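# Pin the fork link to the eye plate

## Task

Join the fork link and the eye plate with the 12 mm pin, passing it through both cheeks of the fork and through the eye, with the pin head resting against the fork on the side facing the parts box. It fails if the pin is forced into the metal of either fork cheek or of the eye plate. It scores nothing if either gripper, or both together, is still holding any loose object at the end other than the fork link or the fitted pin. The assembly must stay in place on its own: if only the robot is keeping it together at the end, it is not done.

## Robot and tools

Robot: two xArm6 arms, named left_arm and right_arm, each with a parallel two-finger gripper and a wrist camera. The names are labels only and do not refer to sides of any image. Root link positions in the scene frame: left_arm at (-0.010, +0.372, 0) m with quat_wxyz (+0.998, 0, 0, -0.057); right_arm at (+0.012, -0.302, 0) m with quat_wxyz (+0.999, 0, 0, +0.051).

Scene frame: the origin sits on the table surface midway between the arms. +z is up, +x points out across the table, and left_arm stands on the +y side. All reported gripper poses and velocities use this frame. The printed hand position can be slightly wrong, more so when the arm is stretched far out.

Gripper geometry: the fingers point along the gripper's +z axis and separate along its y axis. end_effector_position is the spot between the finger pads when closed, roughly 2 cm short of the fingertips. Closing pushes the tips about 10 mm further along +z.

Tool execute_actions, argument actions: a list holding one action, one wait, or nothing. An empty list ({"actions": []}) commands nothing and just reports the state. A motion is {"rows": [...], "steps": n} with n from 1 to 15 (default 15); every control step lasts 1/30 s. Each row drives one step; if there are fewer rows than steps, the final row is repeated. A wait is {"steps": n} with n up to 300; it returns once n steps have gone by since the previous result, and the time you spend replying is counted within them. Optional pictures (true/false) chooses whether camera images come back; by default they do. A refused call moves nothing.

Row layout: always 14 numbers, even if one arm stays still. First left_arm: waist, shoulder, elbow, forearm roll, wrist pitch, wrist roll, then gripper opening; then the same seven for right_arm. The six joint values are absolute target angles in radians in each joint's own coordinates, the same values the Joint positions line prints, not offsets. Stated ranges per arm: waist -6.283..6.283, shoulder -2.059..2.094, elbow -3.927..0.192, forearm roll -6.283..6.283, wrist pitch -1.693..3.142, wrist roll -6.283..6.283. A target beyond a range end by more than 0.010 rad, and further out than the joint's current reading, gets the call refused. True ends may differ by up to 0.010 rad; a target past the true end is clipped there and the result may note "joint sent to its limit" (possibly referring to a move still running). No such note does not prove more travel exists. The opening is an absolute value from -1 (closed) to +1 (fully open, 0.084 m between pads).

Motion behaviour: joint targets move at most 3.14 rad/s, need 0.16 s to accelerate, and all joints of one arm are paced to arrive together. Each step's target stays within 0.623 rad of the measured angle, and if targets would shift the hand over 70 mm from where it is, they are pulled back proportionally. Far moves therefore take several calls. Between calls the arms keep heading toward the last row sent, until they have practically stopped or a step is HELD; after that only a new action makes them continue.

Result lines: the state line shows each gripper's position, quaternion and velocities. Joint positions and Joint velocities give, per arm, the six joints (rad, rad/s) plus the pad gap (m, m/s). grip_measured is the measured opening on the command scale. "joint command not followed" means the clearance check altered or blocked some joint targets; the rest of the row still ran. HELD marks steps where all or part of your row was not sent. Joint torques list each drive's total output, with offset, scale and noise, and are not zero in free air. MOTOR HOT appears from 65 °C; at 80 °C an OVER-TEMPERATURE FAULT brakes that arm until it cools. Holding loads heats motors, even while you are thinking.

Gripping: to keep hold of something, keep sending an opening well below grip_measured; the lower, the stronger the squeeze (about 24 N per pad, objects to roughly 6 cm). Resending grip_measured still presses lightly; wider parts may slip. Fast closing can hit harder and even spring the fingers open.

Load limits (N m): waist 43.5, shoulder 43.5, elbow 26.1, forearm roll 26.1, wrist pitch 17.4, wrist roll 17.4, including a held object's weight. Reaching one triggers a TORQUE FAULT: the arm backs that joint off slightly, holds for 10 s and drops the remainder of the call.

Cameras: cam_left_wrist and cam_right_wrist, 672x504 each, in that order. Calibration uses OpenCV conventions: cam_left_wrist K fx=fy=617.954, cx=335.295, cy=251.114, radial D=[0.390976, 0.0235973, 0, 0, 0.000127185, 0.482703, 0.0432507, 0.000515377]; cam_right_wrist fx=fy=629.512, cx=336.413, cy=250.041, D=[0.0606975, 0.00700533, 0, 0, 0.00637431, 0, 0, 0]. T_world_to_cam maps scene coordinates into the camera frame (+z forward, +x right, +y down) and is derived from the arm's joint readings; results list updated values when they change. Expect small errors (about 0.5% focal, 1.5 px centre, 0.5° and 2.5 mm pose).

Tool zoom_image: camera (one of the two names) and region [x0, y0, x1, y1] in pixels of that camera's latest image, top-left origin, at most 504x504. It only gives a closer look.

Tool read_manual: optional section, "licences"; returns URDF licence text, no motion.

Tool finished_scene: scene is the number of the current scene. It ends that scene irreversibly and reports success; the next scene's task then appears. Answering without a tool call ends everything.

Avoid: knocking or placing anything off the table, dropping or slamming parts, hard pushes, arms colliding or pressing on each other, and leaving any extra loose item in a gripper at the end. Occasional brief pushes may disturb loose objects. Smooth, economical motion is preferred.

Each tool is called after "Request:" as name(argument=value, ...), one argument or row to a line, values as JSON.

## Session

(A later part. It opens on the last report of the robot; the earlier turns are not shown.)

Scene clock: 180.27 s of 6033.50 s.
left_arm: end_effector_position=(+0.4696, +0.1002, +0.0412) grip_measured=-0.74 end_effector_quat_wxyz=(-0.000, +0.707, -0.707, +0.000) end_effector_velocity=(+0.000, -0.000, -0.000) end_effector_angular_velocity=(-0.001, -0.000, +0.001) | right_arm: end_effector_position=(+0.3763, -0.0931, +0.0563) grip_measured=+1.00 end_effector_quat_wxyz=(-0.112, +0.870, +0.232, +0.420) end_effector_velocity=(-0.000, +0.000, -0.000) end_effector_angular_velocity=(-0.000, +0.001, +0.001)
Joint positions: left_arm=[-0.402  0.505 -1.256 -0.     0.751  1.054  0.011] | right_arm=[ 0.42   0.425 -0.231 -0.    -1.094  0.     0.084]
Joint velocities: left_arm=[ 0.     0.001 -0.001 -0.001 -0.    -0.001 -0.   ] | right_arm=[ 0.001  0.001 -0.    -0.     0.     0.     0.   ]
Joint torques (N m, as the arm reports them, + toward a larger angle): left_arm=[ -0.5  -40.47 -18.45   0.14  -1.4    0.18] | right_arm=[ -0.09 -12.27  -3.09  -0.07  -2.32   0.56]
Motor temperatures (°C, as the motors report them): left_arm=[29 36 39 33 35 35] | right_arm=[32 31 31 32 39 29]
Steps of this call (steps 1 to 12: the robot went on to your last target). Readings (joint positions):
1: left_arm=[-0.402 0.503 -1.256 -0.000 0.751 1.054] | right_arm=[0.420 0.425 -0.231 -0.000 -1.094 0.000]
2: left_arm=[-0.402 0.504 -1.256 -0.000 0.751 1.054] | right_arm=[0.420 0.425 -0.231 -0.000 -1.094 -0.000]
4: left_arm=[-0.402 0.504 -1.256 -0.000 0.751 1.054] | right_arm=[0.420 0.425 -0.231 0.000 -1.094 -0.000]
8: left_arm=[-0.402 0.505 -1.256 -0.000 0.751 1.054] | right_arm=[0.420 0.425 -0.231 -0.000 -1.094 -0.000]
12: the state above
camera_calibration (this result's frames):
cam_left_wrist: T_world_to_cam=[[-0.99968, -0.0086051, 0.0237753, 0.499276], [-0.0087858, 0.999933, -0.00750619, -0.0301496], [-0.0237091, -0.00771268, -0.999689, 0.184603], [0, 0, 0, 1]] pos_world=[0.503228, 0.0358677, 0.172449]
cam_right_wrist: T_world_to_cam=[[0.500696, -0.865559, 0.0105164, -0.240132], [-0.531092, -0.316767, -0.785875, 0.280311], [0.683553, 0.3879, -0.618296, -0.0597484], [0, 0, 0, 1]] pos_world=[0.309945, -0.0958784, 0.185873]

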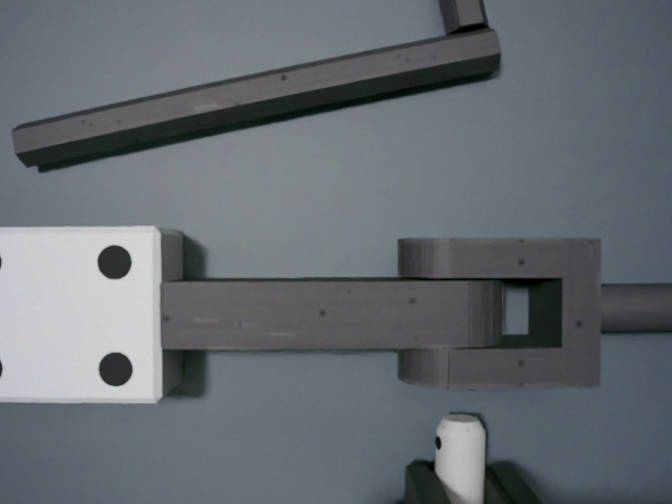

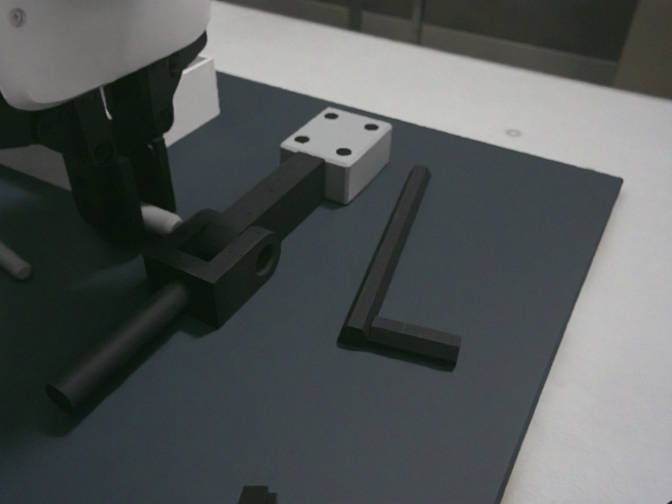

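Request:
zoom_image(
  camera="cam_left_wrist",
  region=[380, 220, 672, 504],
)

Request:
zoom_image(
  camera="cam_right_wrist",
  region=[100, 170, 320, 340],
)

Region (380, 220, 672, 504) of cam_left_wrist's 672x504 image, scaled by 1.726, with more detail than that image has; it fills the top 490 rows of this view, and the rest is white.

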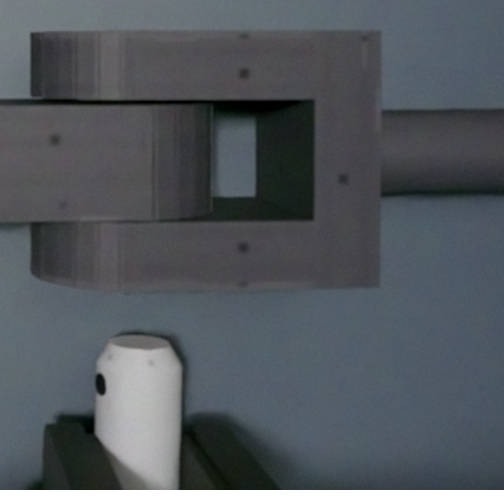

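Region (100, 170, 320, 340) of cam_right_wrist's 672x504 image, scaled by 2.291, with more detail than that image has; it fills the top 389 rows of this view, and the rest is white.

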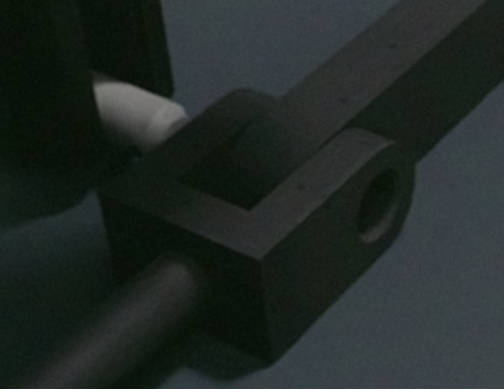

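Request:
execute_actions(
  actions=[
    {"rows":[[-0.4092,0.5211,-1.2821,0,0.761,1.0476,-1,0.42,0.425,-0.231,0,-1.094,0,1]]},
  ],
  pictures=false,
)

Request:
execute_actions(
  actions=[
    {"steps":8},
  ],
)

Request:
zoom_image(
  camera="cam_right_wrist",
  region=[100, 170, 320, 340],
)

Scene clock: 192.63 s of 6033.50 s.
left_arm: end_effector_position=(+0.4725, +0.0943, +0.0410) grip_measured=-0.74 end_effector_quat_wxyz=(+0.000, +0.707, -0.707, -0.000) end_effector_velocity=(+0.000, -0.000, -0.000) end_effector_angular_velocity=(+0.000, +0.001, +0.000) | right_arm: end_effector_position=(+0.3763, -0.0931, +0.0563) grip_measured=+1.00 end_effector_quat_wxyz=(-0.112, +0.870, +0.232, +0.420) end_effector_velocity=(-0.000, +0.001, +0.000) end_effector_angular_velocity=(+0.001, -0.001, +0.001)
Joint positions: left_arm=[-0.409  0.521 -1.282  0.     0.761  1.048  0.011] | right_arm=[ 0.42   0.425 -0.231  0.    -1.094 -0.     0.084]
Joint velocities: left_arm=[-0.001  0.002 -0.002 -0.001  0.001 -0.001 -0.   ] | right_arm=[ 0.002 -0.    -0.     0.    -0.001  0.     0.   ]
Joint torques (N m, as the arm reports them, + toward a larger angle): left_arm=[ -0.49 -40.99 -18.33   0.08  -1.32   0.34] | right_arm=[ -0.33 -12.46  -3.12  -0.07  -2.29   0.6 ]
Motor temperatures (°C, as the motors report them): left_arm=[29 36 39 33 35 35] | right_arm=[32 31 31 32 39 29]
Steps of this call (steps 1 to 15: the robot went on to your last target; steps 16 to 90: nothing new was sent; then 8.87 s passed at rest; steps 91 to 105: all 15 steps of this action). Readings (joint positions):
91: left_arm=[-0.403 0.505 -1.256 0.000 0.751 1.054] | right_arm=[0.420 0.425 -0.231 -0.000 -1.094 0.000]
92: left_arm=[-0.403 0.507 -1.259 0.000 0.752 1.053] | right_arm=[0.420 0.425 -0.231 0.000 -1.094 -0.000]
94: left_arm=[-0.406 0.514 -1.270 -0.000 0.756 1.051] | right_arm=[0.420 0.425 -0.231 0.000 -1.094 -0.000]
98: left_arm=[-0.409 0.520 -1.279 -0.000 0.760 1.048] | right_arm=[0.420 0.425 -0.231 -0.000 -1.094 0.000]
105: the state above

Scene clock: 192.90 s of 6033.50 s.
left_arm: end_effector_position=(+0.4725, +0.0943, +0.0410) grip_measured=-0.74 end_effector_quat_wxyz=(+0.000, +0.707, -0.707, -0.000) end_effector_velocity=(-0.000, +0.000, -0.001) end_effector_angular_velocity=(+0.001, +0.001, +0.000) | right_arm: end_effector_position=(+0.3763, -0.0931, +0.0563) grip_measured=+1.00 end_effector_quat_wxyz=(-0.112, +0.870, +0.232, +0.420) end_effector_velocity=(-0.000, +0.000, -0.000) end_effector_angular_velocity=(-0.000, +0.000, +0.001)
Joint positions: left_arm=[-0.409  0.521 -1.282  0.     0.761  1.048  0.011] | right_arm=[ 0.42   0.425 -0.231 -0.    -1.094  0.     0.084]
Joint velocities: left_arm=[ 0.     0.001  0.    -0.     0.    -0.    -0.   ] | right_arm=[ 0.001  0.001 -0.     0.    -0.     0.     0.   ]
Joint torques (N m, as the arm reports them, + toward a larger angle): left_arm=[ -0.2  -41.01 -18.44   0.61  -1.31   0.33] | right_arm=[ -0.2  -12.34  -3.13  -0.08  -2.34   0.64]
Motor temperatures (°C, as the motors report them): left_arm=[29 36 39 33 35 35] | right_arm=[32 31 31 32 39 29]
Steps of this call (steps 1 to 8: the robot went on to your last target). Readings (joint positions):
1: left_arm=[-0.409 0.521 -1.282 0.000 0.761 1.048] | right_arm=[0.420 0.425 -0.231 0.000 -1.094 0.000]
2: left_arm=[-0.409 0.521 -1.282 0.000 0.761 1.048] | right_arm=[0.420 0.425 -0.231 0.000 -1.094 0.000]
4: left_arm=[-0.409 0.521 -1.282 0.000 0.761 1.048] | right_arm=[0.420 0.425 -0.231 0.000 -1.094 0.000]
8: the state above
camera_calibration (this result's frames):
cam_left_wrist: T_world_to_cam=[[-0.999676, -0.00861969, 0.0239318, 0.502201], [-0.00879941, 0.999934, -0.00741484, -0.0241562], [-0.0238663, -0.00762302, -0.999686, 0.184585], [0, 0, 0, 1]] pos_world=[0.506232, 0.0298905, 0.172329]
cam_right_wrist: T_world_to_cam=[[0.500696, -0.865559, 0.0105163, -0.240132], [-0.531092, -0.316767, -0.785875, 0.280311], [0.683553, 0.3879, -0.618296, -0.0597485], [0, 0, 0, 1]] pos_world=[0.309945, -0.0958784, 0.185873]

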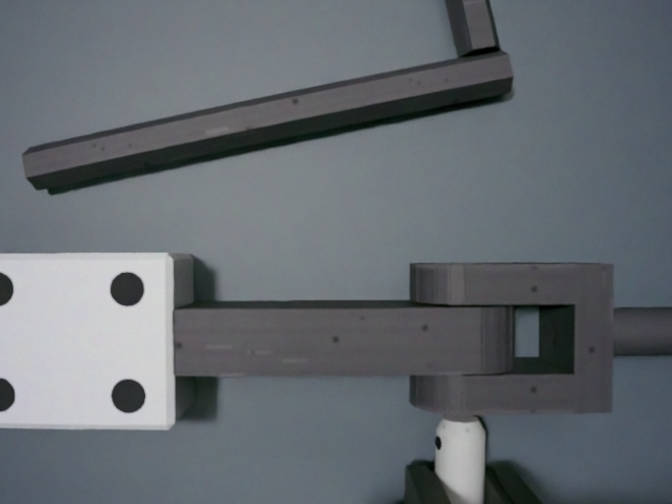

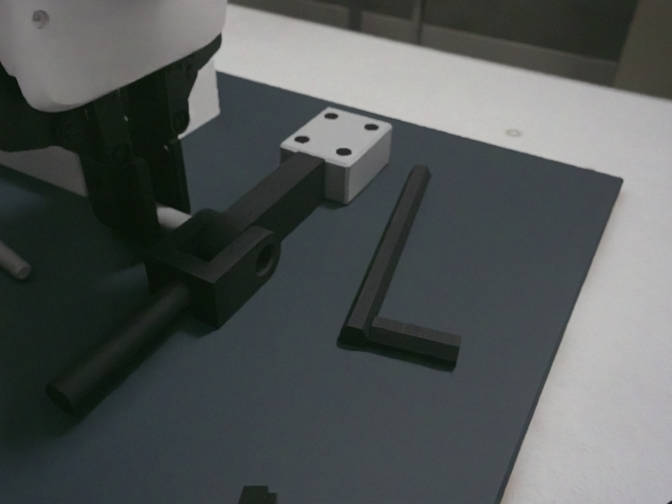

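Region (100, 170, 320, 340) of cam_right_wrist's 672x504 image, scaled by 2.291, with more detail than that image has; it fills the top 389 rows of this view, and the rest is white.

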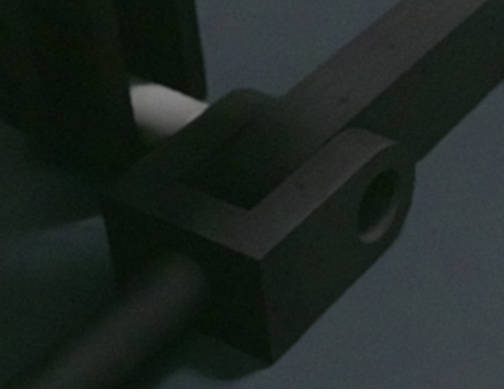

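Request:
execute_actions(
  actions=[
    {"rows":[[-0.4138,0.5255,-1.2892,0,0.7637,1.043,-1,0.42,0.425,-0.231,0,-1.094,0,1],[-0.4138,0.5255,-1.2892,0,0.7637,1.043,-1,0.42,0.425,-0.231,0,-1.094,0,1],[-0.4138,0.5255,-1.2892,0,0.7637,1.043,-1,0.42,0.425,-0.231,0,-1.094,0,1],[-0.4154,0.5269,-1.2916,0,0.7647,1.0414,-1,0.42,0.425,-0.231,0,-1.094,0,1],[-0.4154,0.5269,-1.2916,0,0.7647,1.0414,-1,0.42,0.425,-0.231,0,-1.094,0,1],[-0.4169,0.5284,-1.294,0,0.7656,1.0399,-1,0.42,0.425,-0.231,0,-1.094,0,1],[-0.4169,0.5284,-1.294,0,0.7656,1.0399,-1,0.42,0.425,-0.231,0,-1.094,0,1],[-0.4185,0.5298,-1.2964,0,0.7666,1.0383,-1,0.42,0.425,-0.231,0,-1.094,0,1],[-0.4185,0.5298,-1.2964,0,0.7666,1.0383,-1,0.42,0.425,-0.231,0,-1.094,0,1],[-0.42,0.5313,-1.2988,0,0.7675,1.0368,-1,0.42,0.425,-0.231,0,-1.094,0,1]]},
  ],
)

Scene clock: 200.73 s of 6033.50 s.
left_arm: end_effector_position=(+0.4725, +0.0876, +0.0410) grip_measured=-0.74 end_effector_quat_wxyz=(+0.000, +0.707, -0.707, +0.000) end_effector_velocity=(-0.001, -0.003, -0.001) end_effector_angular_velocity=(+0.001, +0.002, +0.002) | right_arm: end_effector_position=(+0.3763, -0.0931, +0.0563) grip_measured=+1.00 end_effector_quat_wxyz=(-0.112, +0.870, +0.232, +0.420) end_effector_velocity=(+0.000, -0.000, +0.000) end_effector_angular_velocity=(+0.000, -0.001, -0.001)
Joint positions: left_arm=[-0.419  0.531 -1.298 -0.     0.767  1.037  0.011] | right_arm=[ 0.42   0.425 -0.231  0.    -1.094 -0.     0.084]
Joint velocities: left_arm=[-0.006  0.006 -0.008  0.     0.004 -0.007  0.   ] | right_arm=[-0.001 -0.001 -0.     0.     0.     0.    -0.   ]
Joint torques (N m, as the arm reports them, + toward a larger angle): left_arm=[ -0.06 -40.9  -18.36   0.29  -1.29   0.53] | right_arm=[  0.11 -12.36  -3.04  -0.22  -2.33   0.62]
Motor temperatures (°C, as the motors report them): left_arm=[29 37 39 33 35 35] | right_arm=[32 31 31 32 39 29]
Steps of this call (steps 1 to 15: the robot went on to your last target; steps 16 to 90: nothing new was sent; then 4.33 s passed at rest; steps 91 to 105: all 15 steps of this action). Readings (joint positions):
91: left_arm=[-0.409 0.521 -1.282 0.000 0.761 1.047] | right_arm=[0.420 0.425 -0.231 0.000 -1.094 -0.000]
92: left_arm=[-0.410 0.522 -1.283 0.000 0.762 1.047] | right_arm=[0.420 0.425 -0.231 0.000 -1.094 -0.000]
94: left_arm=[-0.412 0.524 -1.286 -0.000 0.763 1.045] | right_arm=[0.420 0.425 -0.231 -0.000 -1.094 -0.000]
98: left_arm=[-0.415 0.527 -1.291 -0.000 0.765 1.042] | right_arm=[0.420 0.425 -0.231 -0.000 -1.094 0.000]
105: the state above
camera_calibration (this result's frames):
cam_left_wrist: T_world_to_cam=[[-0.999678, -0.00848327, 0.0239172, 0.502096], [-0.0086631, 0.999935, -0.00742517, -0.0175788], [-0.0238527, -0.00762997, -0.999686, 0.184495], [0, 0, 0, 1]] pos_world=[0.506183, 0.0232448, 0.172298]
cam_right_wrist: T_world_to_cam=[[0.500696, -0.865559, 0.0105165, -0.240132], [-0.531092, -0.316767, -0.785875, 0.280311], [0.683553, 0.3879, -0.618296, -0.0597485], [0, 0, 0, 1]] pos_world=[0.309945, -0.0958784, 0.185873]

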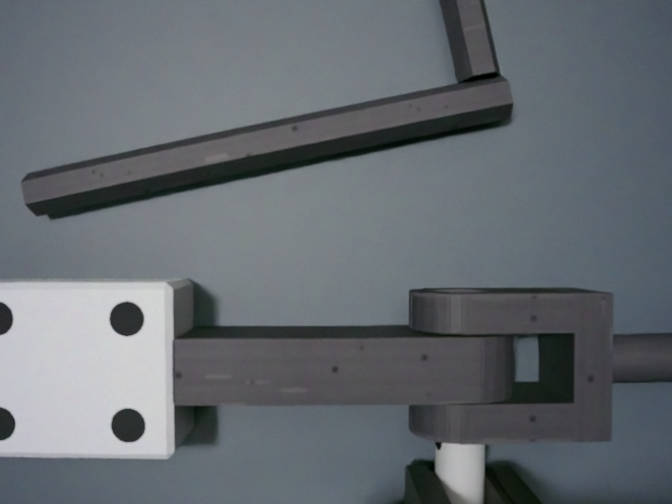

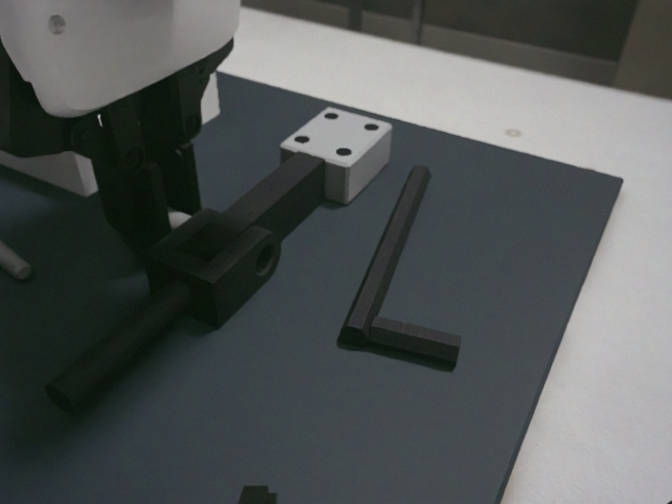

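Going in freely. 6 mm more.

Request:
execute_actions(
  actions=[
    {"rows":[[-0.423,0.5343,-1.3036,0,0.7693,1.0338,-1,0.42,0.425,-0.231,0,-1.094,0,1],[-0.423,0.5343,-1.3036,0,0.7693,1.0338,-1,0.42,0.425,-0.231,0,-1.094,0,1],[-0.423,0.5343,-1.3036,0,0.7693,1.0338,-1,0.42,0.425,-0.231,0,-1.094,0,1],[-0.4261,0.5373,-1.3085,0,0.7712,1.0307,-1,0.42,0.425,-0.231,0,-1.094,0,1],[-0.4261,0.5373,-1.3085,0,0.7712,1.0307,-1,0.42,0.425,-0.231,0,-1.094,0,1],[-0.4261,0.5373,-1.3085,0,0.7712,1.0307,-1,0.42,0.425,-0.231,0,-1.094,0,1],[-0.4291,0.5403,-1.3134,0,0.7731,1.0277,-1,0.42,0.425,-0.231,0,-1.094,0,1]]},
  ],
)

Scene clock: 207.73 s of 6033.50 s.
left_arm: end_effector_position=(+0.4726, +0.0815, +0.0410) grip_measured=-0.74 end_effector_quat_wxyz=(-0.000, +0.707, -0.707, +0.000) end_effector_velocity=(+0.000, -0.001, -0.000) end_effector_angular_velocity=(+0.001, +0.001, +0.001) | right_arm: end_effector_position=(+0.3763, -0.0931, +0.0563) grip_measured=+1.00 end_effector_quat_wxyz=(-0.112, +0.870, +0.232, +0.420) end_effector_velocity=(+0.001, -0.000, +0.000) end_effector_angular_velocity=(+0.000, -0.001, -0.001)
Joint positions: left_arm=[-0.429  0.54  -1.313  0.     0.773  1.028  0.011] | right_arm=[ 0.42   0.425 -0.231 -0.    -1.094 -0.     0.084]
Joint velocities: left_arm=[-0.002  0.003 -0.004  0.001  0.003 -0.003 -0.   ] | right_arm=[-0.002 -0.001 -0.    -0.     0.    -0.    -0.   ]
Joint torques (N m, as the arm reports them, + toward a larger angle): left_arm=[ -0.98 -41.48 -18.37   0.29  -1.23   0.45] | right_arm=[ -0.17 -12.26  -3.03  -0.02  -2.3    0.65]
Motor temperatures (°C, as the motors report them): left_arm=[29 37 39 33 35 35] | right_arm=[32 31 31 32 39 29]
Steps of this call (steps 1 to 15: the robot went on to your last target; steps 16 to 90: nothing new was sent; then 3.50 s passed at rest; steps 91 to 105: all 15 steps of this action). Readings (joint positions):
91: left_arm=[-0.420 0.531 -1.299 0.000 0.768 1.037] | right_arm=[0.420 0.425 -0.231 -0.000 -1.094 -0.000]
92: left_arm=[-0.420 0.532 -1.300 0.000 0.768 1.036] | right_arm=[0.420 0.425 -0.231 -0.000 -1.094 0.000]
94: left_arm=[-0.422 0.533 -1.302 0.000 0.769 1.035] | right_arm=[0.420 0.425 -0.231 0.000 -1.094 -0.000]
98: left_arm=[-0.425 0.537 -1.308 -0.000 0.771 1.031] | right_arm=[0.420 0.425 -0.231 -0.000 -1.094 0.000]
105: the state above
camera_calibration (this result's frames):
cam_left_wrist: T_world_to_cam=[[-0.999683, -0.00861677, 0.0236527, 0.502171], [-0.00879814, 0.999933, -0.00757453, -0.011389], [-0.0235858, -0.00778023, -0.999692, 0.184361], [0, 0, 0, 1]] pos_world=[0.50626, 0.0171497, 0.17234]
cam_right_wrist: T_world_to_cam=[[0.500696, -0.865559, 0.0105165, -0.240132], [-0.531092, -0.316767, -0.785875, 0.280311], [0.683553, 0.3879, -0.618295, -0.0597485], [0, 0, 0, 1]] pos_world=[0.309945, -0.0958784, 0.185873]

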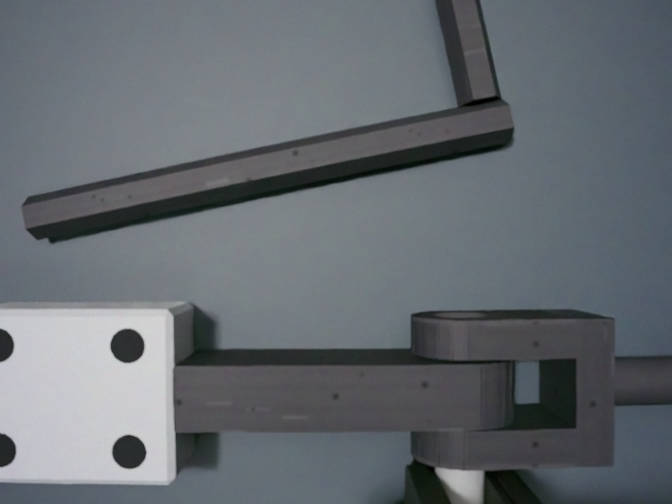

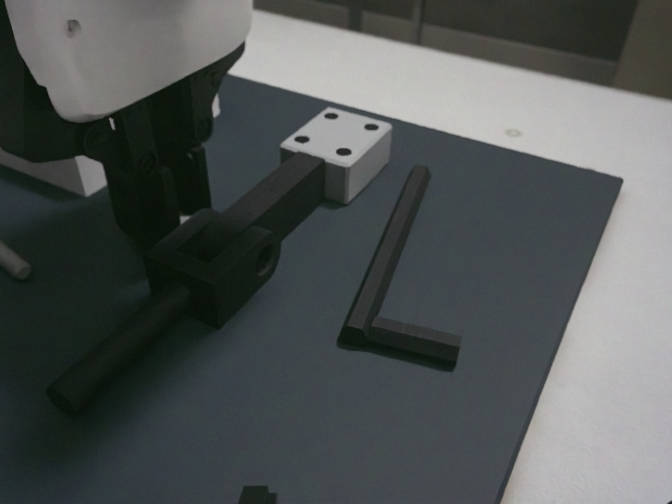

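Request:
execute_actions(
  actions=[
    {"rows":[[-0.4291,0.5403,-1.3134,0,0.7731,1.0277,-0.3,0.42,0.425,-0.231,0,-1.094,0,1]],"steps":8},
  ],
  pictures=false,
)

Request:
execute_actions(
  actions=[
    {"rows":[[-0.3839,0.5048,-1.2452,0,0.7404,1.0729,-0.3,0.42,0.425,-0.231,0,-1.094,0,1]]},
  ],
  pictures=false,
)

Request:
execute_actions(
  actions=[
    {"rows":[[-0.3839,0.5048,-1.2452,0,0.7404,1.0729,-0.4,0.42,0.425,-0.231,0,-1.094,0,1],[-0.3839,0.5048,-1.2452,0,0.7404,1.0729,-0.5,0.42,0.425,-0.231,0,-1.094,0,1],[-0.3839,0.5048,-1.2452,0,0.7404,1.0729,-0.6,0.42,0.425,-0.231,0,-1.094,0,1],[-0.3839,0.5048,-1.2452,0,0.7404,1.0729,-0.8,0.42,0.425,-0.231,0,-1.094,0,1]]},
  ],
)

Request:
zoom_image(
  camera="cam_right_wrist",
  region=[100, 170, 320, 340],
)

Scene clock: 222.33 s of 6033.50 s.
left_arm: end_effector_position=(+0.4724, +0.0813, +0.0409) grip_measured=-0.32 end_effector_quat_wxyz=(+0.000, +0.707, -0.707, -0.000) end_effector_velocity=(+0.000, +0.001, -0.000) end_effector_angular_velocity=(+0.000, -0.001, +0.001) | right_arm: end_effector_position=(+0.3763, -0.0931, +0.0563) grip_measured=+1.00 end_effector_quat_wxyz=(-0.112, +0.870, +0.232, +0.420) end_effector_velocity=(-0.001, +0.000, -0.001) end_effector_angular_velocity=(-0.002, +0.003, +0.001)
Joint positions: left_arm=[-0.429  0.54  -1.313 -0.     0.773  1.028  0.03 ] | right_arm=[ 0.42   0.425 -0.231 -0.    -1.094  0.     0.084]
Joint velocities: left_arm=[ 0.001  0.    -0.     0.001 -0.001 -0.     0.   ] | right_arm=[ 0.001  0.001  0.    -0.     0.002 -0.     0.   ]
Joint torques (N m, as the arm reports them, + toward a larger angle): left_arm=[ -0.63 -41.05 -18.43   0.36  -1.33   0.23] | right_arm=[ -0.07 -12.15  -3.13   0.02  -2.4    0.59]
Motor temperatures (°C, as the motors report them): left_arm=[29 37 39 33 35 35] | right_arm=[32 31 31 32 39 29]
Steps of this call (steps 1 to 15: the robot went on to your last target; steps 16 to 90: nothing new was sent; then 11.33 s passed at rest; steps 91 to 98: all 8 steps of this action). Readings (joint positions):
91: left_arm=[-0.429 0.540 -1.313 -0.000 0.773 1.028] | right_arm=[0.420 0.425 -0.231 -0.000 -1.094 -0.000]
92: left_arm=[-0.429 0.540 -1.313 -0.000 0.773 1.028] | right_arm=[0.420 0.425 -0.231 0.000 -1.094 0.000]
94: left_arm=[-0.429 0.540 -1.313 -0.000 0.773 1.028] | right_arm=[0.420 0.425 -0.231 -0.000 -1.094 0.000]
98: the state above

Scene clock: 222.83 s of 6033.50 s.
left_arm: end_effector_position=(+0.4727, +0.1097, +0.0382) grip_measured=-0.32 end_effector_quat_wxyz=(-0.000, +0.707, -0.707, +0.000) end_effector_velocity=(-0.001, +0.003, -0.001) end_effector_angular_velocity=(+0.001, +0.002, -0.000) | right_arm: end_effector_position=(+0.3763, -0.0931, +0.0563) grip_measured=+1.00 end_effector_quat_wxyz=(-0.112, +0.870, +0.232, +0.420) end_effector_velocity=(-0.000, -0.000, -0.000) end_effector_angular_velocity=(-0.000, +0.000, -0.001)
Joint positions: left_arm=[-0.385  0.505 -1.246 -0.     0.741  1.072  0.03 ] | right_arm=[ 0.42   0.425 -0.231  0.    -1.094 -0.     0.084]
Joint velocities: left_arm=[ 0.005 -0.002  0.008  0.    -0.003  0.005 -0.   ] | right_arm=[-0.001  0.001  0.     0.    -0.001  0.    -0.   ]
Joint torques (N m, as the arm reports them, + toward a larger angle): left_arm=[ -0.54 -39.57 -18.02   0.35  -1.17   0.19] | right_arm=[  0.02 -12.24  -3.08  -0.1   -2.3    0.57]
Motor temperatures (°C, as the motors report them): left_arm=[29 37 39 33 35 35] | right_arm=[32 31 31 32 39 29]
Steps of this call (steps 1 to 15: all 15 steps of this action). Readings (joint positions):
1: left_arm=[-0.429 0.540 -1.313 -0.000 0.773 1.028] | right_arm=[0.420 0.425 -0.231 0.000 -1.094 0.000]
2: left_arm=[-0.427 0.538 -1.310 -0.000 0.771 1.031] | right_arm=[0.420 0.425 -0.231 -0.000 -1.094 -0.000]
4: left_arm=[-0.411 0.524 -1.284 -0.000 0.758 1.048] | right_arm=[0.420 0.425 -0.231 0.000 -1.094 0.000]
8: left_arm=[-0.388 0.509 -1.253 0.000 0.745 1.067] | right_arm=[0.420 0.425 -0.231 0.000 -1.094 0.000]
15: the state above

Scene clock: 223.33 s of 6033.50 s.
left_arm: end_effector_position=(+0.4726, +0.1101, +0.0381) grip_measured=-0.58 end_effector_quat_wxyz=(+0.000, +0.707, -0.707, +0.000) end_effector_velocity=(+0.000, +0.000, +0.000) end_effector_angular_velocity=(+0.000, -0.000, -0.001) | right_arm: end_effector_position=(+0.3763, -0.0931, +0.0563) grip_measured=+1.00 end_effector_quat_wxyz=(-0.112, +0.870, +0.232, +0.420) end_effector_velocity=(+0.000, -0.000, +0.001) end_effector_angular_velocity=(+0.001, -0.001, -0.001)
Joint positions: left_arm=[-0.384  0.505 -1.245 -0.     0.74   1.073  0.019] | right_arm=[ 0.42   0.425 -0.231  0.    -1.094  0.     0.084]
Joint velocities: left_arm=[ 0.    -0.     0.     0.     0.     0.001  0.   ] | right_arm=[-0.001 -0.002 -0.     0.     0.001  0.     0.   ]
Joint torques (N m, as the arm reports them, + toward a larger angle): left_arm=[  0.29 -39.72 -17.94   0.54  -1.1    0.21] | right_arm=[ -0.2  -12.45  -3.21  -0.21  -2.38   0.65]
Motor temperatures (°C, as the motors report them): left_arm=[29 37 39 33 35 35] | right_arm=[32 31 31 32 39 29]
Steps of this call (steps 1 to 15: all 15 steps of this action). Readings (joint positions):
1: left_arm=[-0.385 0.505 -1.246 -0.000 0.741 1.073] | right_arm=[0.420 0.425 -0.231 -0.000 -1.094 0.000]
2: left_arm=[-0.384 0.505 -1.246 -0.000 0.741 1.073] | right_arm=[0.420 0.425 -0.231 -0.000 -1.094 0.000]
4: left_arm=[-0.384 0.505 -1.245 -0.000 0.741 1.073] | right_arm=[0.420 0.425 -0.231 -0.000 -1.094 0.000]
8: left_arm=[-0.384 0.505 -1.245 -0.000 0.740 1.073] | right_arm=[0.420 0.425 -0.231 -0.000 -1.094 0.000]
15: the state above
camera_calibration (this result's frames):
cam_left_wrist: T_world_to_cam=[[-0.999679, -0.0084252, 0.023891, 0.502474], [-0.00860637, 0.999935, -0.00749071, -0.0400738], [-0.0238263, -0.00769392, -0.999687, 0.181767], [0, 0, 0, 1]] pos_world=[0.506299, 0.0457031, 0.169405]
cam_right_wrist: T_world_to_cam=[[0.500696, -0.865559, 0.0105164, -0.240132], [-0.531092, -0.316767, -0.785875, 0.280311], [0.683553, 0.3879, -0.618296, -0.0597484], [0, 0, 0, 1]] pos_world=[0.309945, -0.0958784, 0.185873]

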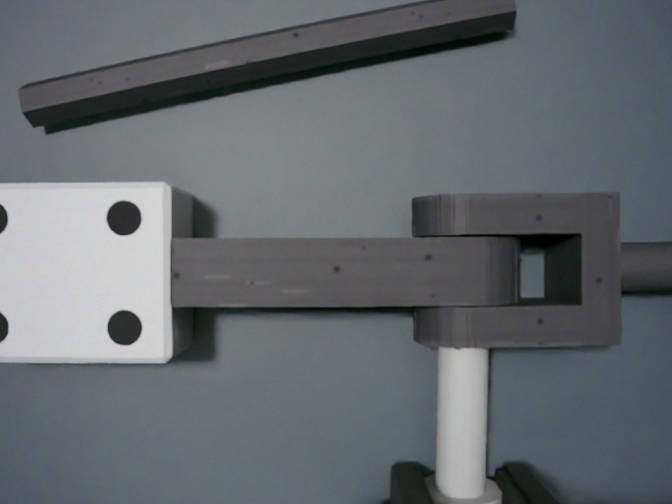

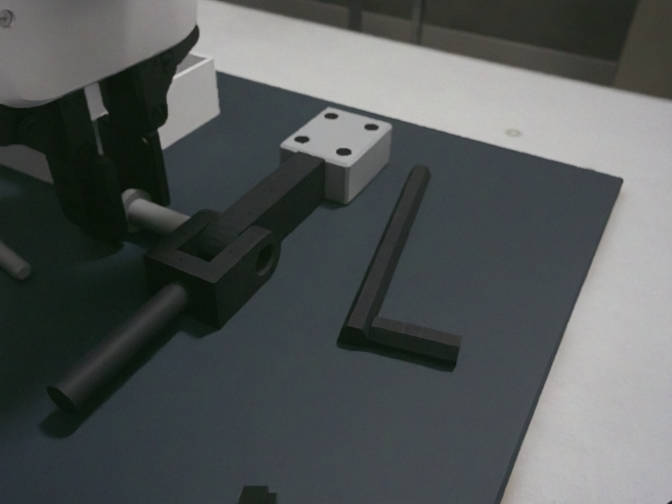

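Region (100, 170, 320, 340) of cam_right_wrist's 672x504 image, scaled by 2.291, with more detail than that image has; it fills the top 389 rows of this view, and the rest is white.

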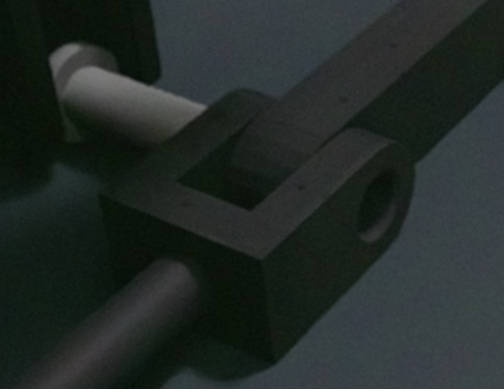

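Request:
execute_actions(
  actions=[
    {"rows":[[-0.3839,0.4995,-1.2452,0,0.7457,1.0729,-0.8,0.42,0.425,-0.231,0,-1.094,0,1]],"steps":12},
  ],
  pictures=false,
)

Request:
execute_actions(
  actions=[
    {"rows":[[-0.3871,0.5023,-1.2498,0,0.7475,1.0697,-0.8,0.42,0.425,-0.231,0,-1.094,0,1],[-0.3871,0.5023,-1.2498,0,0.7475,1.0697,-0.8,0.42,0.425,-0.231,0,-1.094,0,1],[-0.3871,0.5023,-1.2498,0,0.7475,1.0697,-0.8,0.42,0.425,-0.231,0,-1.094,0,1],[-0.3902,0.5051,-1.2544,0,0.7493,1.0666,-0.8,0.42,0.425,-0.231,0,-1.094,0,1],[-0.3902,0.5051,-1.2544,0,0.7493,1.0666,-0.8,0.42,0.425,-0.231,0,-1.094,0,1],[-0.3902,0.5051,-1.2544,0,0.7493,1.0666,-0.8,0.42,0.425,-0.231,0,-1.094,0,1],[-0.3934,0.508,-1.259,0,0.751,1.0634,-0.8,0.42,0.425,-0.231,0,-1.094,0,1]]},
  ],
)

Scene clock: 232.27 s of 6033.50 s.
left_arm: end_effector_position=(+0.4725, +0.1105, +0.0404) grip_measured=-0.58 end_effector_quat_wxyz=(+0.000, +0.707, -0.707, -0.000) end_effector_velocity=(+0.001, -0.001, +0.002) end_effector_angular_velocity=(-0.002, -0.003, -0.001) | right_arm: end_effector_position=(+0.3763, -0.0931, +0.0563) grip_measured=+1.00 end_effector_quat_wxyz=(-0.112, +0.870, +0.232, +0.420) end_effector_velocity=(-0.000, +0.001, +0.000) end_effector_angular_velocity=(+0.001, -0.001, +0.001)
Joint positions: left_arm=[-0.384  0.5   -1.245  0.     0.746  1.073  0.019] | right_arm=[ 0.42   0.425 -0.231 -0.    -1.094 -0.     0.084]
Joint velocities: left_arm=[-0.001 -0.002 -0.002 -0.     0.001  0.    -0.   ] | right_arm=[ 0.001  0.    -0.    -0.    -0.002  0.     0.   ]
Joint torques (N m, as the arm reports them, + toward a larger angle): left_arm=[ -0.63 -40.36 -18.36   0.01  -1.37   0.33] | right_arm=[ -0.13 -12.38  -3.21  -0.12  -2.17   0.63]
Motor temperatures (°C, as the motors report them): left_arm=[29 37 39 33 35 35] | right_arm=[32 31 31 32 39 29]
Steps of this call (steps 1 to 15: the robot went on to your last target; steps 16 to 90: nothing new was sent; then 5.53 s passed at rest; steps 91 to 102: all 12 steps of this action). Readings (joint positions):
91: left_arm=[-0.384 0.505 -1.245 0.000 0.741 1.073] | right_arm=[0.420 0.425 -0.231 -0.000 -1.094 0.000]
92: left_arm=[-0.384 0.504 -1.245 0.000 0.741 1.073] | right_arm=[0.420 0.425 -0.231 -0.000 -1.094 0.000]
94: left_arm=[-0.384 0.502 -1.245 0.000 0.744 1.073] | right_arm=[0.420 0.425 -0.231 0.000 -1.094 0.000]
98: left_arm=[-0.383 0.500 -1.245 0.000 0.745 1.073] | right_arm=[0.420 0.425 -0.231 0.000 -1.094 -0.000]
102: the state above

Scene clock: 232.77 s of 6033.50 s.
left_arm: end_effector_position=(+0.4719, +0.1058, +0.0396) grip_measured=-0.58 end_effector_quat_wxyz=(+0.000, +0.708, -0.707, -0.002) end_effector_velocity=(+0.000, -0.001, +0.000) end_effector_angular_velocity=(+0.000, +0.001, +0.003) | right_arm: end_effector_position=(+0.3763, -0.0931, +0.0563) grip_measured=+1.00 end_effector_quat_wxyz=(-0.112, +0.870, +0.232, +0.420) end_effector_velocity=(+0.000, -0.000, +0.000) end_effector_angular_velocity=(+0.000, -0.000, -0.001)
Joint positions: left_arm=[-0.392  0.508 -1.257  0.001  0.752  1.064  0.019] | right_arm=[ 0.42   0.425 -0.231  0.    -1.094  0.     0.084]
Joint velocities: left_arm=[-0.002  0.003 -0.005 -0.001  0.003 -0.004  0.   ] | right_arm=[-0.001 -0.     0.    -0.    -0.     0.     0.   ]
Joint torques (N m, as the arm reports them, + toward a larger angle): left_arm=[ -5.21 -42.77 -22.28  -1.05  -2.91   0.45] | right_arm=[ -0.13 -12.1   -3.07  -0.04  -2.35   0.62]
Motor temperatures (°C, as the motors report them): left_arm=[29 37 39 33 35 35] | right_arm=[32 31 31 32 39 29]
Steps of this call (steps 1 to 15: all 15 steps of this action). Readings (joint positions):
1: left_arm=[-0.384 0.500 -1.245 0.000 0.746 1.073] | right_arm=[0.420 0.425 -0.231 -0.000 -1.094 -0.000]
2: left_arm=[-0.384 0.500 -1.246 0.000 0.746 1.072] | right_arm=[0.420 0.425 -0.231 0.000 -1.094 -0.000]
4: left_arm=[-0.386 0.501 -1.248 0.000 0.747 1.071] | right_arm=[0.420 0.425 -0.231 -0.000 -1.094 -0.000]
8: left_arm=[-0.389 0.505 -1.253 0.000 0.750 1.067] | right_arm=[0.420 0.425 -0.231 -0.000 -1.094 -0.000]
15: the state above
camera_calibration (this result's frames):
cam_left_wrist: T_world_to_cam=[[-0.999593, -0.00950775, 0.0269061, 0.501661], [-0.00965289, 0.99994, -0.00526951, -0.0353514], [-0.0268543, -0.00552708, -0.999624, 0.18438], [0, 0, 0, 1]] pos_world=[0.506067, 0.041138, 0.170627]
cam_right_wrist: T_world_to_cam=[[0.500696, -0.865559, 0.0105164, -0.240132], [-0.531092, -0.316767, -0.785875, 0.280311], [0.683553, 0.3879, -0.618296, -0.0597485], [0, 0, 0, 1]] pos_world=[0.309945, -0.0958784, 0.185873]

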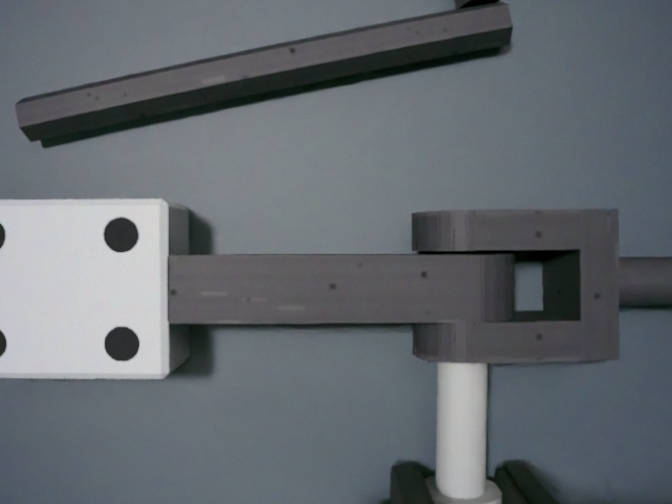

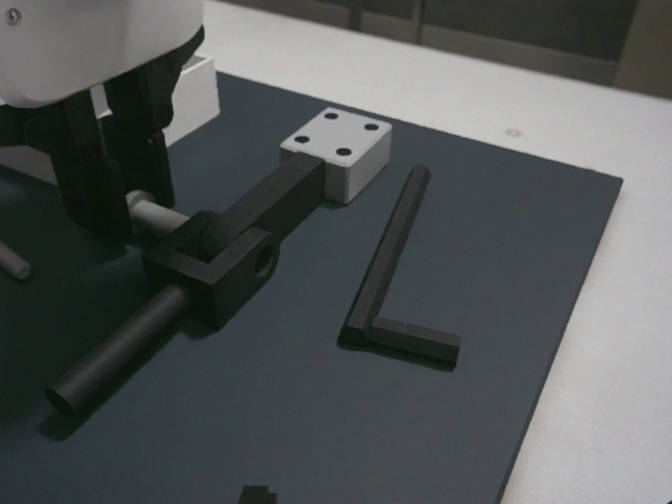

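Resistance; back off and release to look.

Request:
execute_actions(
  actions=[
    {"rows":[[-0.3871,0.5023,-1.2498,0,0.7475,1.0697,-0.45,0.42,0.425,-0.231,0,-1.094,0,1]],"steps":12},
  ],
)

Request:
zoom_image(
  camera="cam_left_wrist",
  region=[380, 180, 672, 464],
)

Request:
zoom_image(
  camera="cam_right_wrist",
  region=[100, 170, 320, 340],
)

Scene clock: 238.63 s of 6033.50 s.
left_arm: end_effector_position=(+0.4734, +0.1074, +0.0416) grip_measured=-0.47 end_effector_quat_wxyz=(-0.000, +0.707, -0.707, +0.002) end_effector_velocity=(-0.008, +0.006, -0.009) end_effector_angular_velocity=(+0.014, +0.024, +0.001) | right_arm: end_effector_position=(+0.3763, -0.0931, +0.0563) grip_measured=+1.00 end_effector_quat_wxyz=(-0.112, +0.870, +0.232, +0.420) end_effector_velocity=(-0.000, +0.000, -0.001) end_effector_angular_velocity=(-0.001, +0.001, +0.001)
Joint positions: left_arm=[-0.388  0.502 -1.251 -0.     0.746  1.069  0.024] | right_arm=[ 0.42   0.425 -0.231  0.    -1.094  0.     0.084]
Joint velocities: left_arm=[0.003 0.005 0.014 0.001 0.008 0.001 0.   ] | right_arm=[ 0.001  0.002  0.     0.    -0.    -0.    -0.   ]
Joint torques (N m, as the arm reports them, + toward a larger angle): left_arm=[ -0.31 -40.1  -18.42   0.35  -1.29   0.19] | right_arm=[ -0.08 -12.37  -3.1   -0.09  -2.34   0.57]
Motor temperatures (°C, as the motors report them): left_arm=[29 37 40 33 35 35] | right_arm=[32 31 31 32 39 29]
Steps of this call (steps 1 to 15: the robot went on to your last target; steps 16 to 90: nothing new was sent; then 2.47 s passed at rest; steps 91 to 102: all 12 steps of this action). Readings (joint positions):
91: left_arm=[-0.393 0.508 -1.259 -0.000 0.751 1.064] | right_arm=[0.420 0.425 -0.231 -0.000 -1.094 -0.000]
92: left_arm=[-0.393 0.507 -1.258 -0.000 0.750 1.065] | right_arm=[0.420 0.425 -0.231 -0.000 -1.094 0.000]
94: left_arm=[-0.391 0.503 -1.258 -0.001 0.746 1.067] | right_arm=[0.420 0.425 -0.231 0.000 -1.094 0.000]
98: left_arm=[-0.389 0.501 -1.255 -0.000 0.745 1.069] | right_arm=[0.420 0.425 -0.231 0.000 -1.094 0.000]
102: the state above
camera_calibration (this result's frames):
cam_left_wrist: T_world_to_cam=[[-0.999743, -0.00838561, 0.0210666, 0.503325], [-0.0085797, 0.999921, -0.00913998, -0.0373481], [-0.0209883, -0.00931838, -0.999736, 0.184117], [0, 0, 0, 1]] pos_world=[0.506739, 0.0432815, 0.173123]
cam_right_wrist: T_world_to_cam=[[0.500696, -0.865559, 0.0105164, -0.240132], [-0.531092, -0.316767, -0.785875, 0.280311], [0.683553, 0.3879, -0.618296, -0.0597484], [0, 0, 0, 1]] pos_world=[0.309945, -0.0958784, 0.185873]

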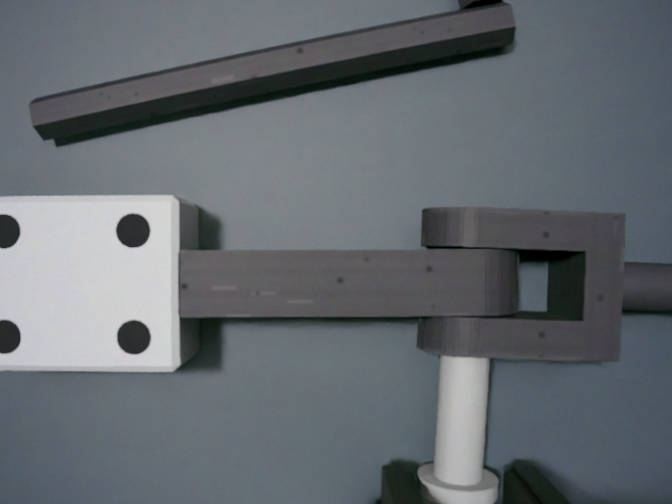

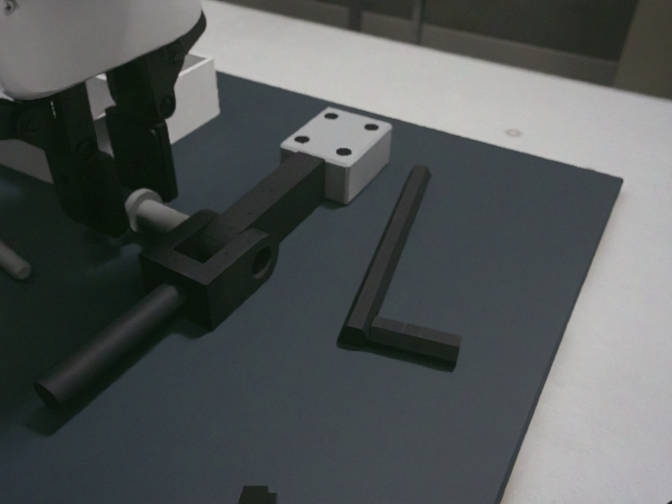

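Region (380, 180, 672, 464) of cam_left_wrist's 672x504 image, scaled by 1.726, with more detail than that image has; it fills the top 490 rows of this view, and the rest is white.

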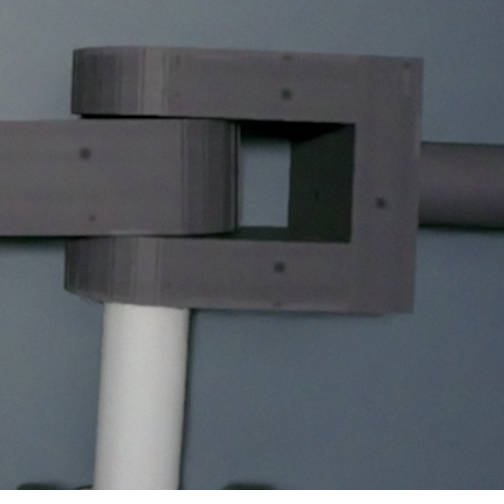

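Region (100, 170, 320, 340) of cam_right_wrist's 672x504 image, scaled by 2.291, with more detail than that image has; it fills the top 389 rows of this view, and the rest is white.

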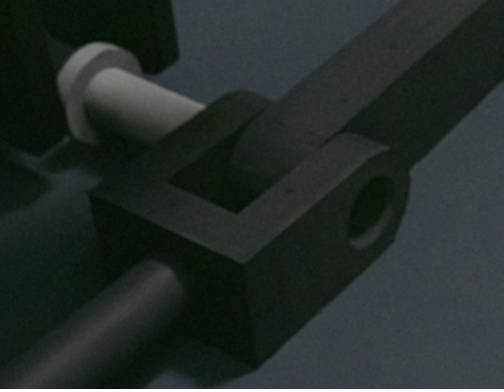

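Request:
execute_actions(
  actions=[
    {"rows":[[-0.3952,0.5062,-1.2507,0,0.7445,1.0616,-0.35,0.42,0.425,-0.231,0,-1.094,0,1]],"steps":12},
  ],
  pictures=false,
)

Request:
execute_actions(
  actions=[
    {"rows":[[-0.3952,0.5062,-1.2507,0,0.7445,1.0616,-0.5,0.42,0.425,-0.231,0,-1.094,0,1],[-0.3952,0.5062,-1.2507,0,0.7445,1.0616,-0.6,0.42,0.425,-0.231,0,-1.094,0,1],[-0.3952,0.5062,-1.2507,0,0.7445,1.0616,-0.7,0.42,0.425,-0.231,0,-1.094,0,1]],"steps":10},
  ],
  pictures=false,
)

Request:
execute_actions(
  actions=[
    {"rows":[[-0.3984,0.5085,-1.2553,0,0.7468,1.0584,-0.7,0.42,0.425,-0.231,0,-1.094,0,1],[-0.3984,0.5085,-1.2553,0,0.7468,1.0584,-0.7,0.42,0.425,-0.231,0,-1.094,0,1],[-0.3984,0.5085,-1.2553,0,0.7468,1.0584,-0.7,0.42,0.425,-0.231,0,-1.094,0,1],[-0.4015,0.511,-1.26,0,0.749,1.0553,-0.7,0.42,0.425,-0.231,0,-1.094,0,1],[-0.4015,0.511,-1.26,0,0.749,1.0553,-0.7,0.42,0.425,-0.231,0,-1.094,0,1],[-0.4015,0.511,-1.26,0,0.749,1.0553,-0.7,0.42,0.425,-0.231,0,-1.094,0,1],[-0.4047,0.5137,-1.2646,0,0.7509,1.0521,-0.7,0.42,0.425,-0.231,0,-1.094,0,1]]},
  ],
)

Scene clock: 251.57 s of 6033.50 s.
left_arm: end_effector_position=(+0.4707, +0.1043, +0.0391) grip_measured=-0.37 end_effector_quat_wxyz=(-0.000, +0.707, -0.707, +0.000) end_effector_velocity=(-0.000, -0.001, +0.000) end_effector_angular_velocity=(-0.000, -0.001, +0.002) | right_arm: end_effector_position=(+0.3763, -0.0931, +0.0563) grip_measured=+1.00 end_effector_quat_wxyz=(-0.112, +0.870, +0.232, +0.420) end_effector_velocity=(-0.000, +0.000, -0.001) end_effector_angular_velocity=(-0.001, +0.002, +0.001)
Joint positions: left_arm=[-0.395  0.506 -1.251 -0.     0.745  1.062  0.028] | right_arm=[ 0.42   0.425 -0.231  0.    -1.094  0.     0.084]
Joint velocities: left_arm=[-0.001  0.    -0.     0.    -0.001 -0.004 -0.   ] | right_arm=[ 0.001  0.002 -0.     0.     0.001 -0.     0.   ]
Joint torques (N m, as the arm reports them, + toward a larger angle): left_arm=[  0.11 -40.09 -17.94   0.58  -1.35   0.26] | right_arm=[ -0.25 -12.31  -3.18  -0.16  -2.31   0.65]
Motor temperatures (°C, as the motors report them): left_arm=[29 37 40 33 35 35] | right_arm=[32 31 31 32 39 29]
Steps of this call (steps 1 to 15: the robot went on to your last target; steps 16 to 90: nothing new was sent; then 9.53 s passed at rest; steps 91 to 102: all 12 steps of this action). Readings (joint positions):
91: left_arm=[-0.387 0.502 -1.250 0.000 0.747 1.070] | right_arm=[0.420 0.425 -0.231 0.000 -1.094 0.000]
92: left_arm=[-0.388 0.503 -1.250 0.000 0.747 1.068] | right_arm=[0.420 0.425 -0.231 -0.000 -1.094 -0.000]
94: left_arm=[-0.392 0.504 -1.250 -0.000 0.746 1.065] | right_arm=[0.420 0.425 -0.231 -0.000 -1.094 -0.000]
98: left_arm=[-0.395 0.506 -1.250 0.000 0.745 1.062] | right_arm=[0.420 0.425 -0.231 0.000 -1.094 0.000]
102: the state above

Scene clock: 251.90 s of 6033.50 s.
left_arm: end_effector_position=(+0.4708, +0.1043, +0.0391) grip_measured=-0.58 end_effector_quat_wxyz=(-0.000, +0.707, -0.707, +0.000) end_effector_velocity=(-0.001, +0.000, -0.001) end_effector_angular_velocity=(+0.001, +0.001, -0.001) | right_arm: end_effector_position=(+0.3763, -0.0931, +0.0563) grip_measured=+1.00 end_effector_quat_wxyz=(-0.112, +0.870, +0.232, +0.420) end_effector_velocity=(-0.000, -0.001, -0.001) end_effector_angular_velocity=(-0.001, +0.002, -0.001)
Joint positions: left_arm=[-0.395  0.506 -1.251  0.     0.744  1.062  0.019] | right_arm=[ 0.42   0.425 -0.231  0.    -1.094 -0.     0.084]
Joint velocities: left_arm=[-0.     0.     0.001 -0.     0.     0.001 -0.   ] | right_arm=[-0.001  0.001  0.     0.     0.002 -0.    -0.   ]
Joint torques (N m, as the arm reports them, + toward a larger angle): left_arm=[ -1.4  -39.53 -17.52   0.33  -1.04   0.27] | right_arm=[ -0.35 -12.4   -3.25   0.01  -2.44   0.61]
Motor temperatures (°C, as the motors report them): left_arm=[29 37 40 33 35 35] | right_arm=[32 31 31 32 39 29]
Steps of this call (steps 1 to 10: all 10 steps of this action). Readings (joint positions):
1: left_arm=[-0.395 0.506 -1.251 -0.000 0.745 1.062] | right_arm=[0.420 0.425 -0.231 -0.000 -1.094 0.000]
2: left_arm=[-0.395 0.506 -1.251 0.000 0.744 1.062] | right_arm=[0.420 0.425 -0.231 0.000 -1.094 0.000]
4: left_arm=[-0.395 0.506 -1.251 0.000 0.744 1.062] | right_arm=[0.420 0.425 -0.231 0.000 -1.094 -0.000]
8: left_arm=[-0.395 0.506 -1.251 0.000 0.744 1.062] | right_arm=[0.420 0.425 -0.231 -0.000 -1.094 0.000]
10: the state above

Scene clock: 252.40 s of 6033.50 s.
left_arm: end_effector_position=(+0.4706, +0.1008, +0.0387) grip_measured=-0.58 end_effector_quat_wxyz=(+0.000, +0.708, -0.706, -0.002) end_effector_velocity=(-0.002, -0.012, -0.002) end_effector_angular_velocity=(-0.009, -0.007, -0.013) | right_arm: end_effector_position=(+0.3763, -0.0931, +0.0563) grip_measured=+1.00 end_effector_quat_wxyz=(-0.112, +0.870, +0.232, +0.420) end_effector_velocity=(-0.000, +0.000, -0.001) end_effector_angular_velocity=(-0.001, +0.001, +0.001)
Joint positions: left_arm=[-0.401  0.513 -1.262  0.001  0.753  1.052  0.019] | right_arm=[ 0.42   0.425 -0.231 -0.    -1.094 -0.     0.084]
Joint velocities: left_arm=[-0.019  0.01  -0.005 -0.006 -0.015 -0.002 -0.   ] | right_arm=[ 0.001  0.001 -0.    -0.     0.    -0.    -0.   ]
Joint torques (N m, as the arm reports them, + toward a larger angle): left_arm=[-13.72 -39.63 -22.17  -2.8   -3.22   0.27] | right_arm=[ -0.2  -12.32  -3.14  -0.03  -2.31   0.65]
Motor temperatures (°C, as the motors report them): left_arm=[29 37 40 33 35 35] | right_arm=[32 31 31 32 39 29]
Steps of this call (steps 1 to 15: all 15 steps of this action). Readings (joint positions):
1: left_arm=[-0.395 0.506 -1.251 0.000 0.744 1.062] | right_arm=[0.420 0.425 -0.231 0.000 -1.094 -0.000]
2: left_arm=[-0.395 0.507 -1.252 0.000 0.745 1.061] | right_arm=[0.420 0.425 -0.231 -0.000 -1.094 -0.000]
4: left_arm=[-0.396 0.508 -1.253 0.000 0.746 1.060] | right_arm=[0.420 0.425 -0.231 -0.000 -1.094 -0.000]
8: left_arm=[-0.398 0.510 -1.258 0.001 0.750 1.056] | right_arm=[0.420 0.425 -0.231 0.000 -1.094 -0.000]
15: the state above
camera_calibration (this result's frames):
cam_left_wrist: T_world_to_cam=[[-0.999587, -0.0110596, 0.0265119, 0.50048], [-0.0111919, 0.999926, -0.00484486, -0.0296944], [-0.0264564, -0.00513958, -0.999637, 0.183252], [0, 0, 0, 1]] pos_world=[0.504789, 0.0361692, 0.169773]
cam_right_wrist: T_world_to_cam=[[0.500696, -0.865559, 0.0105165, -0.240132], [-0.531092, -0.316767, -0.785875, 0.280311], [0.683553, 0.3879, -0.618296, -0.0597485], [0, 0, 0, 1]] pos_world=[0.309945, -0.0958784, 0.185873]

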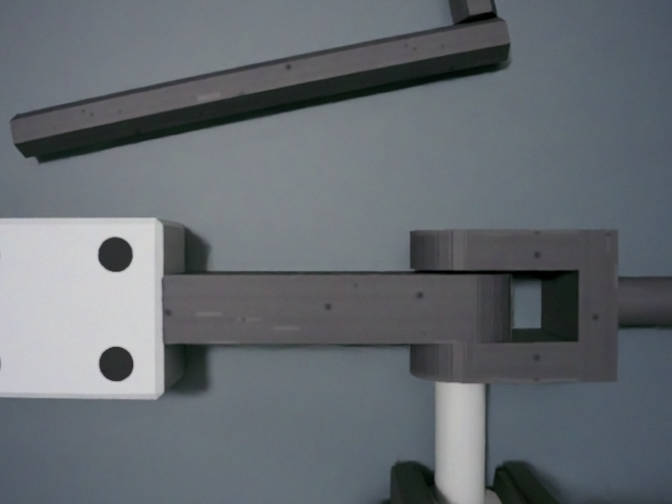

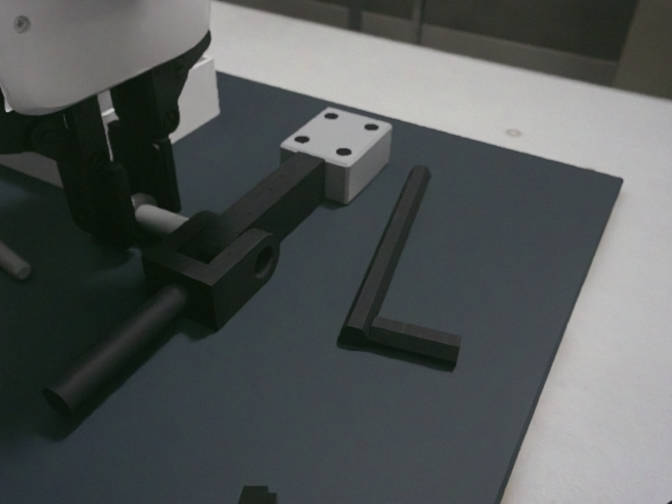

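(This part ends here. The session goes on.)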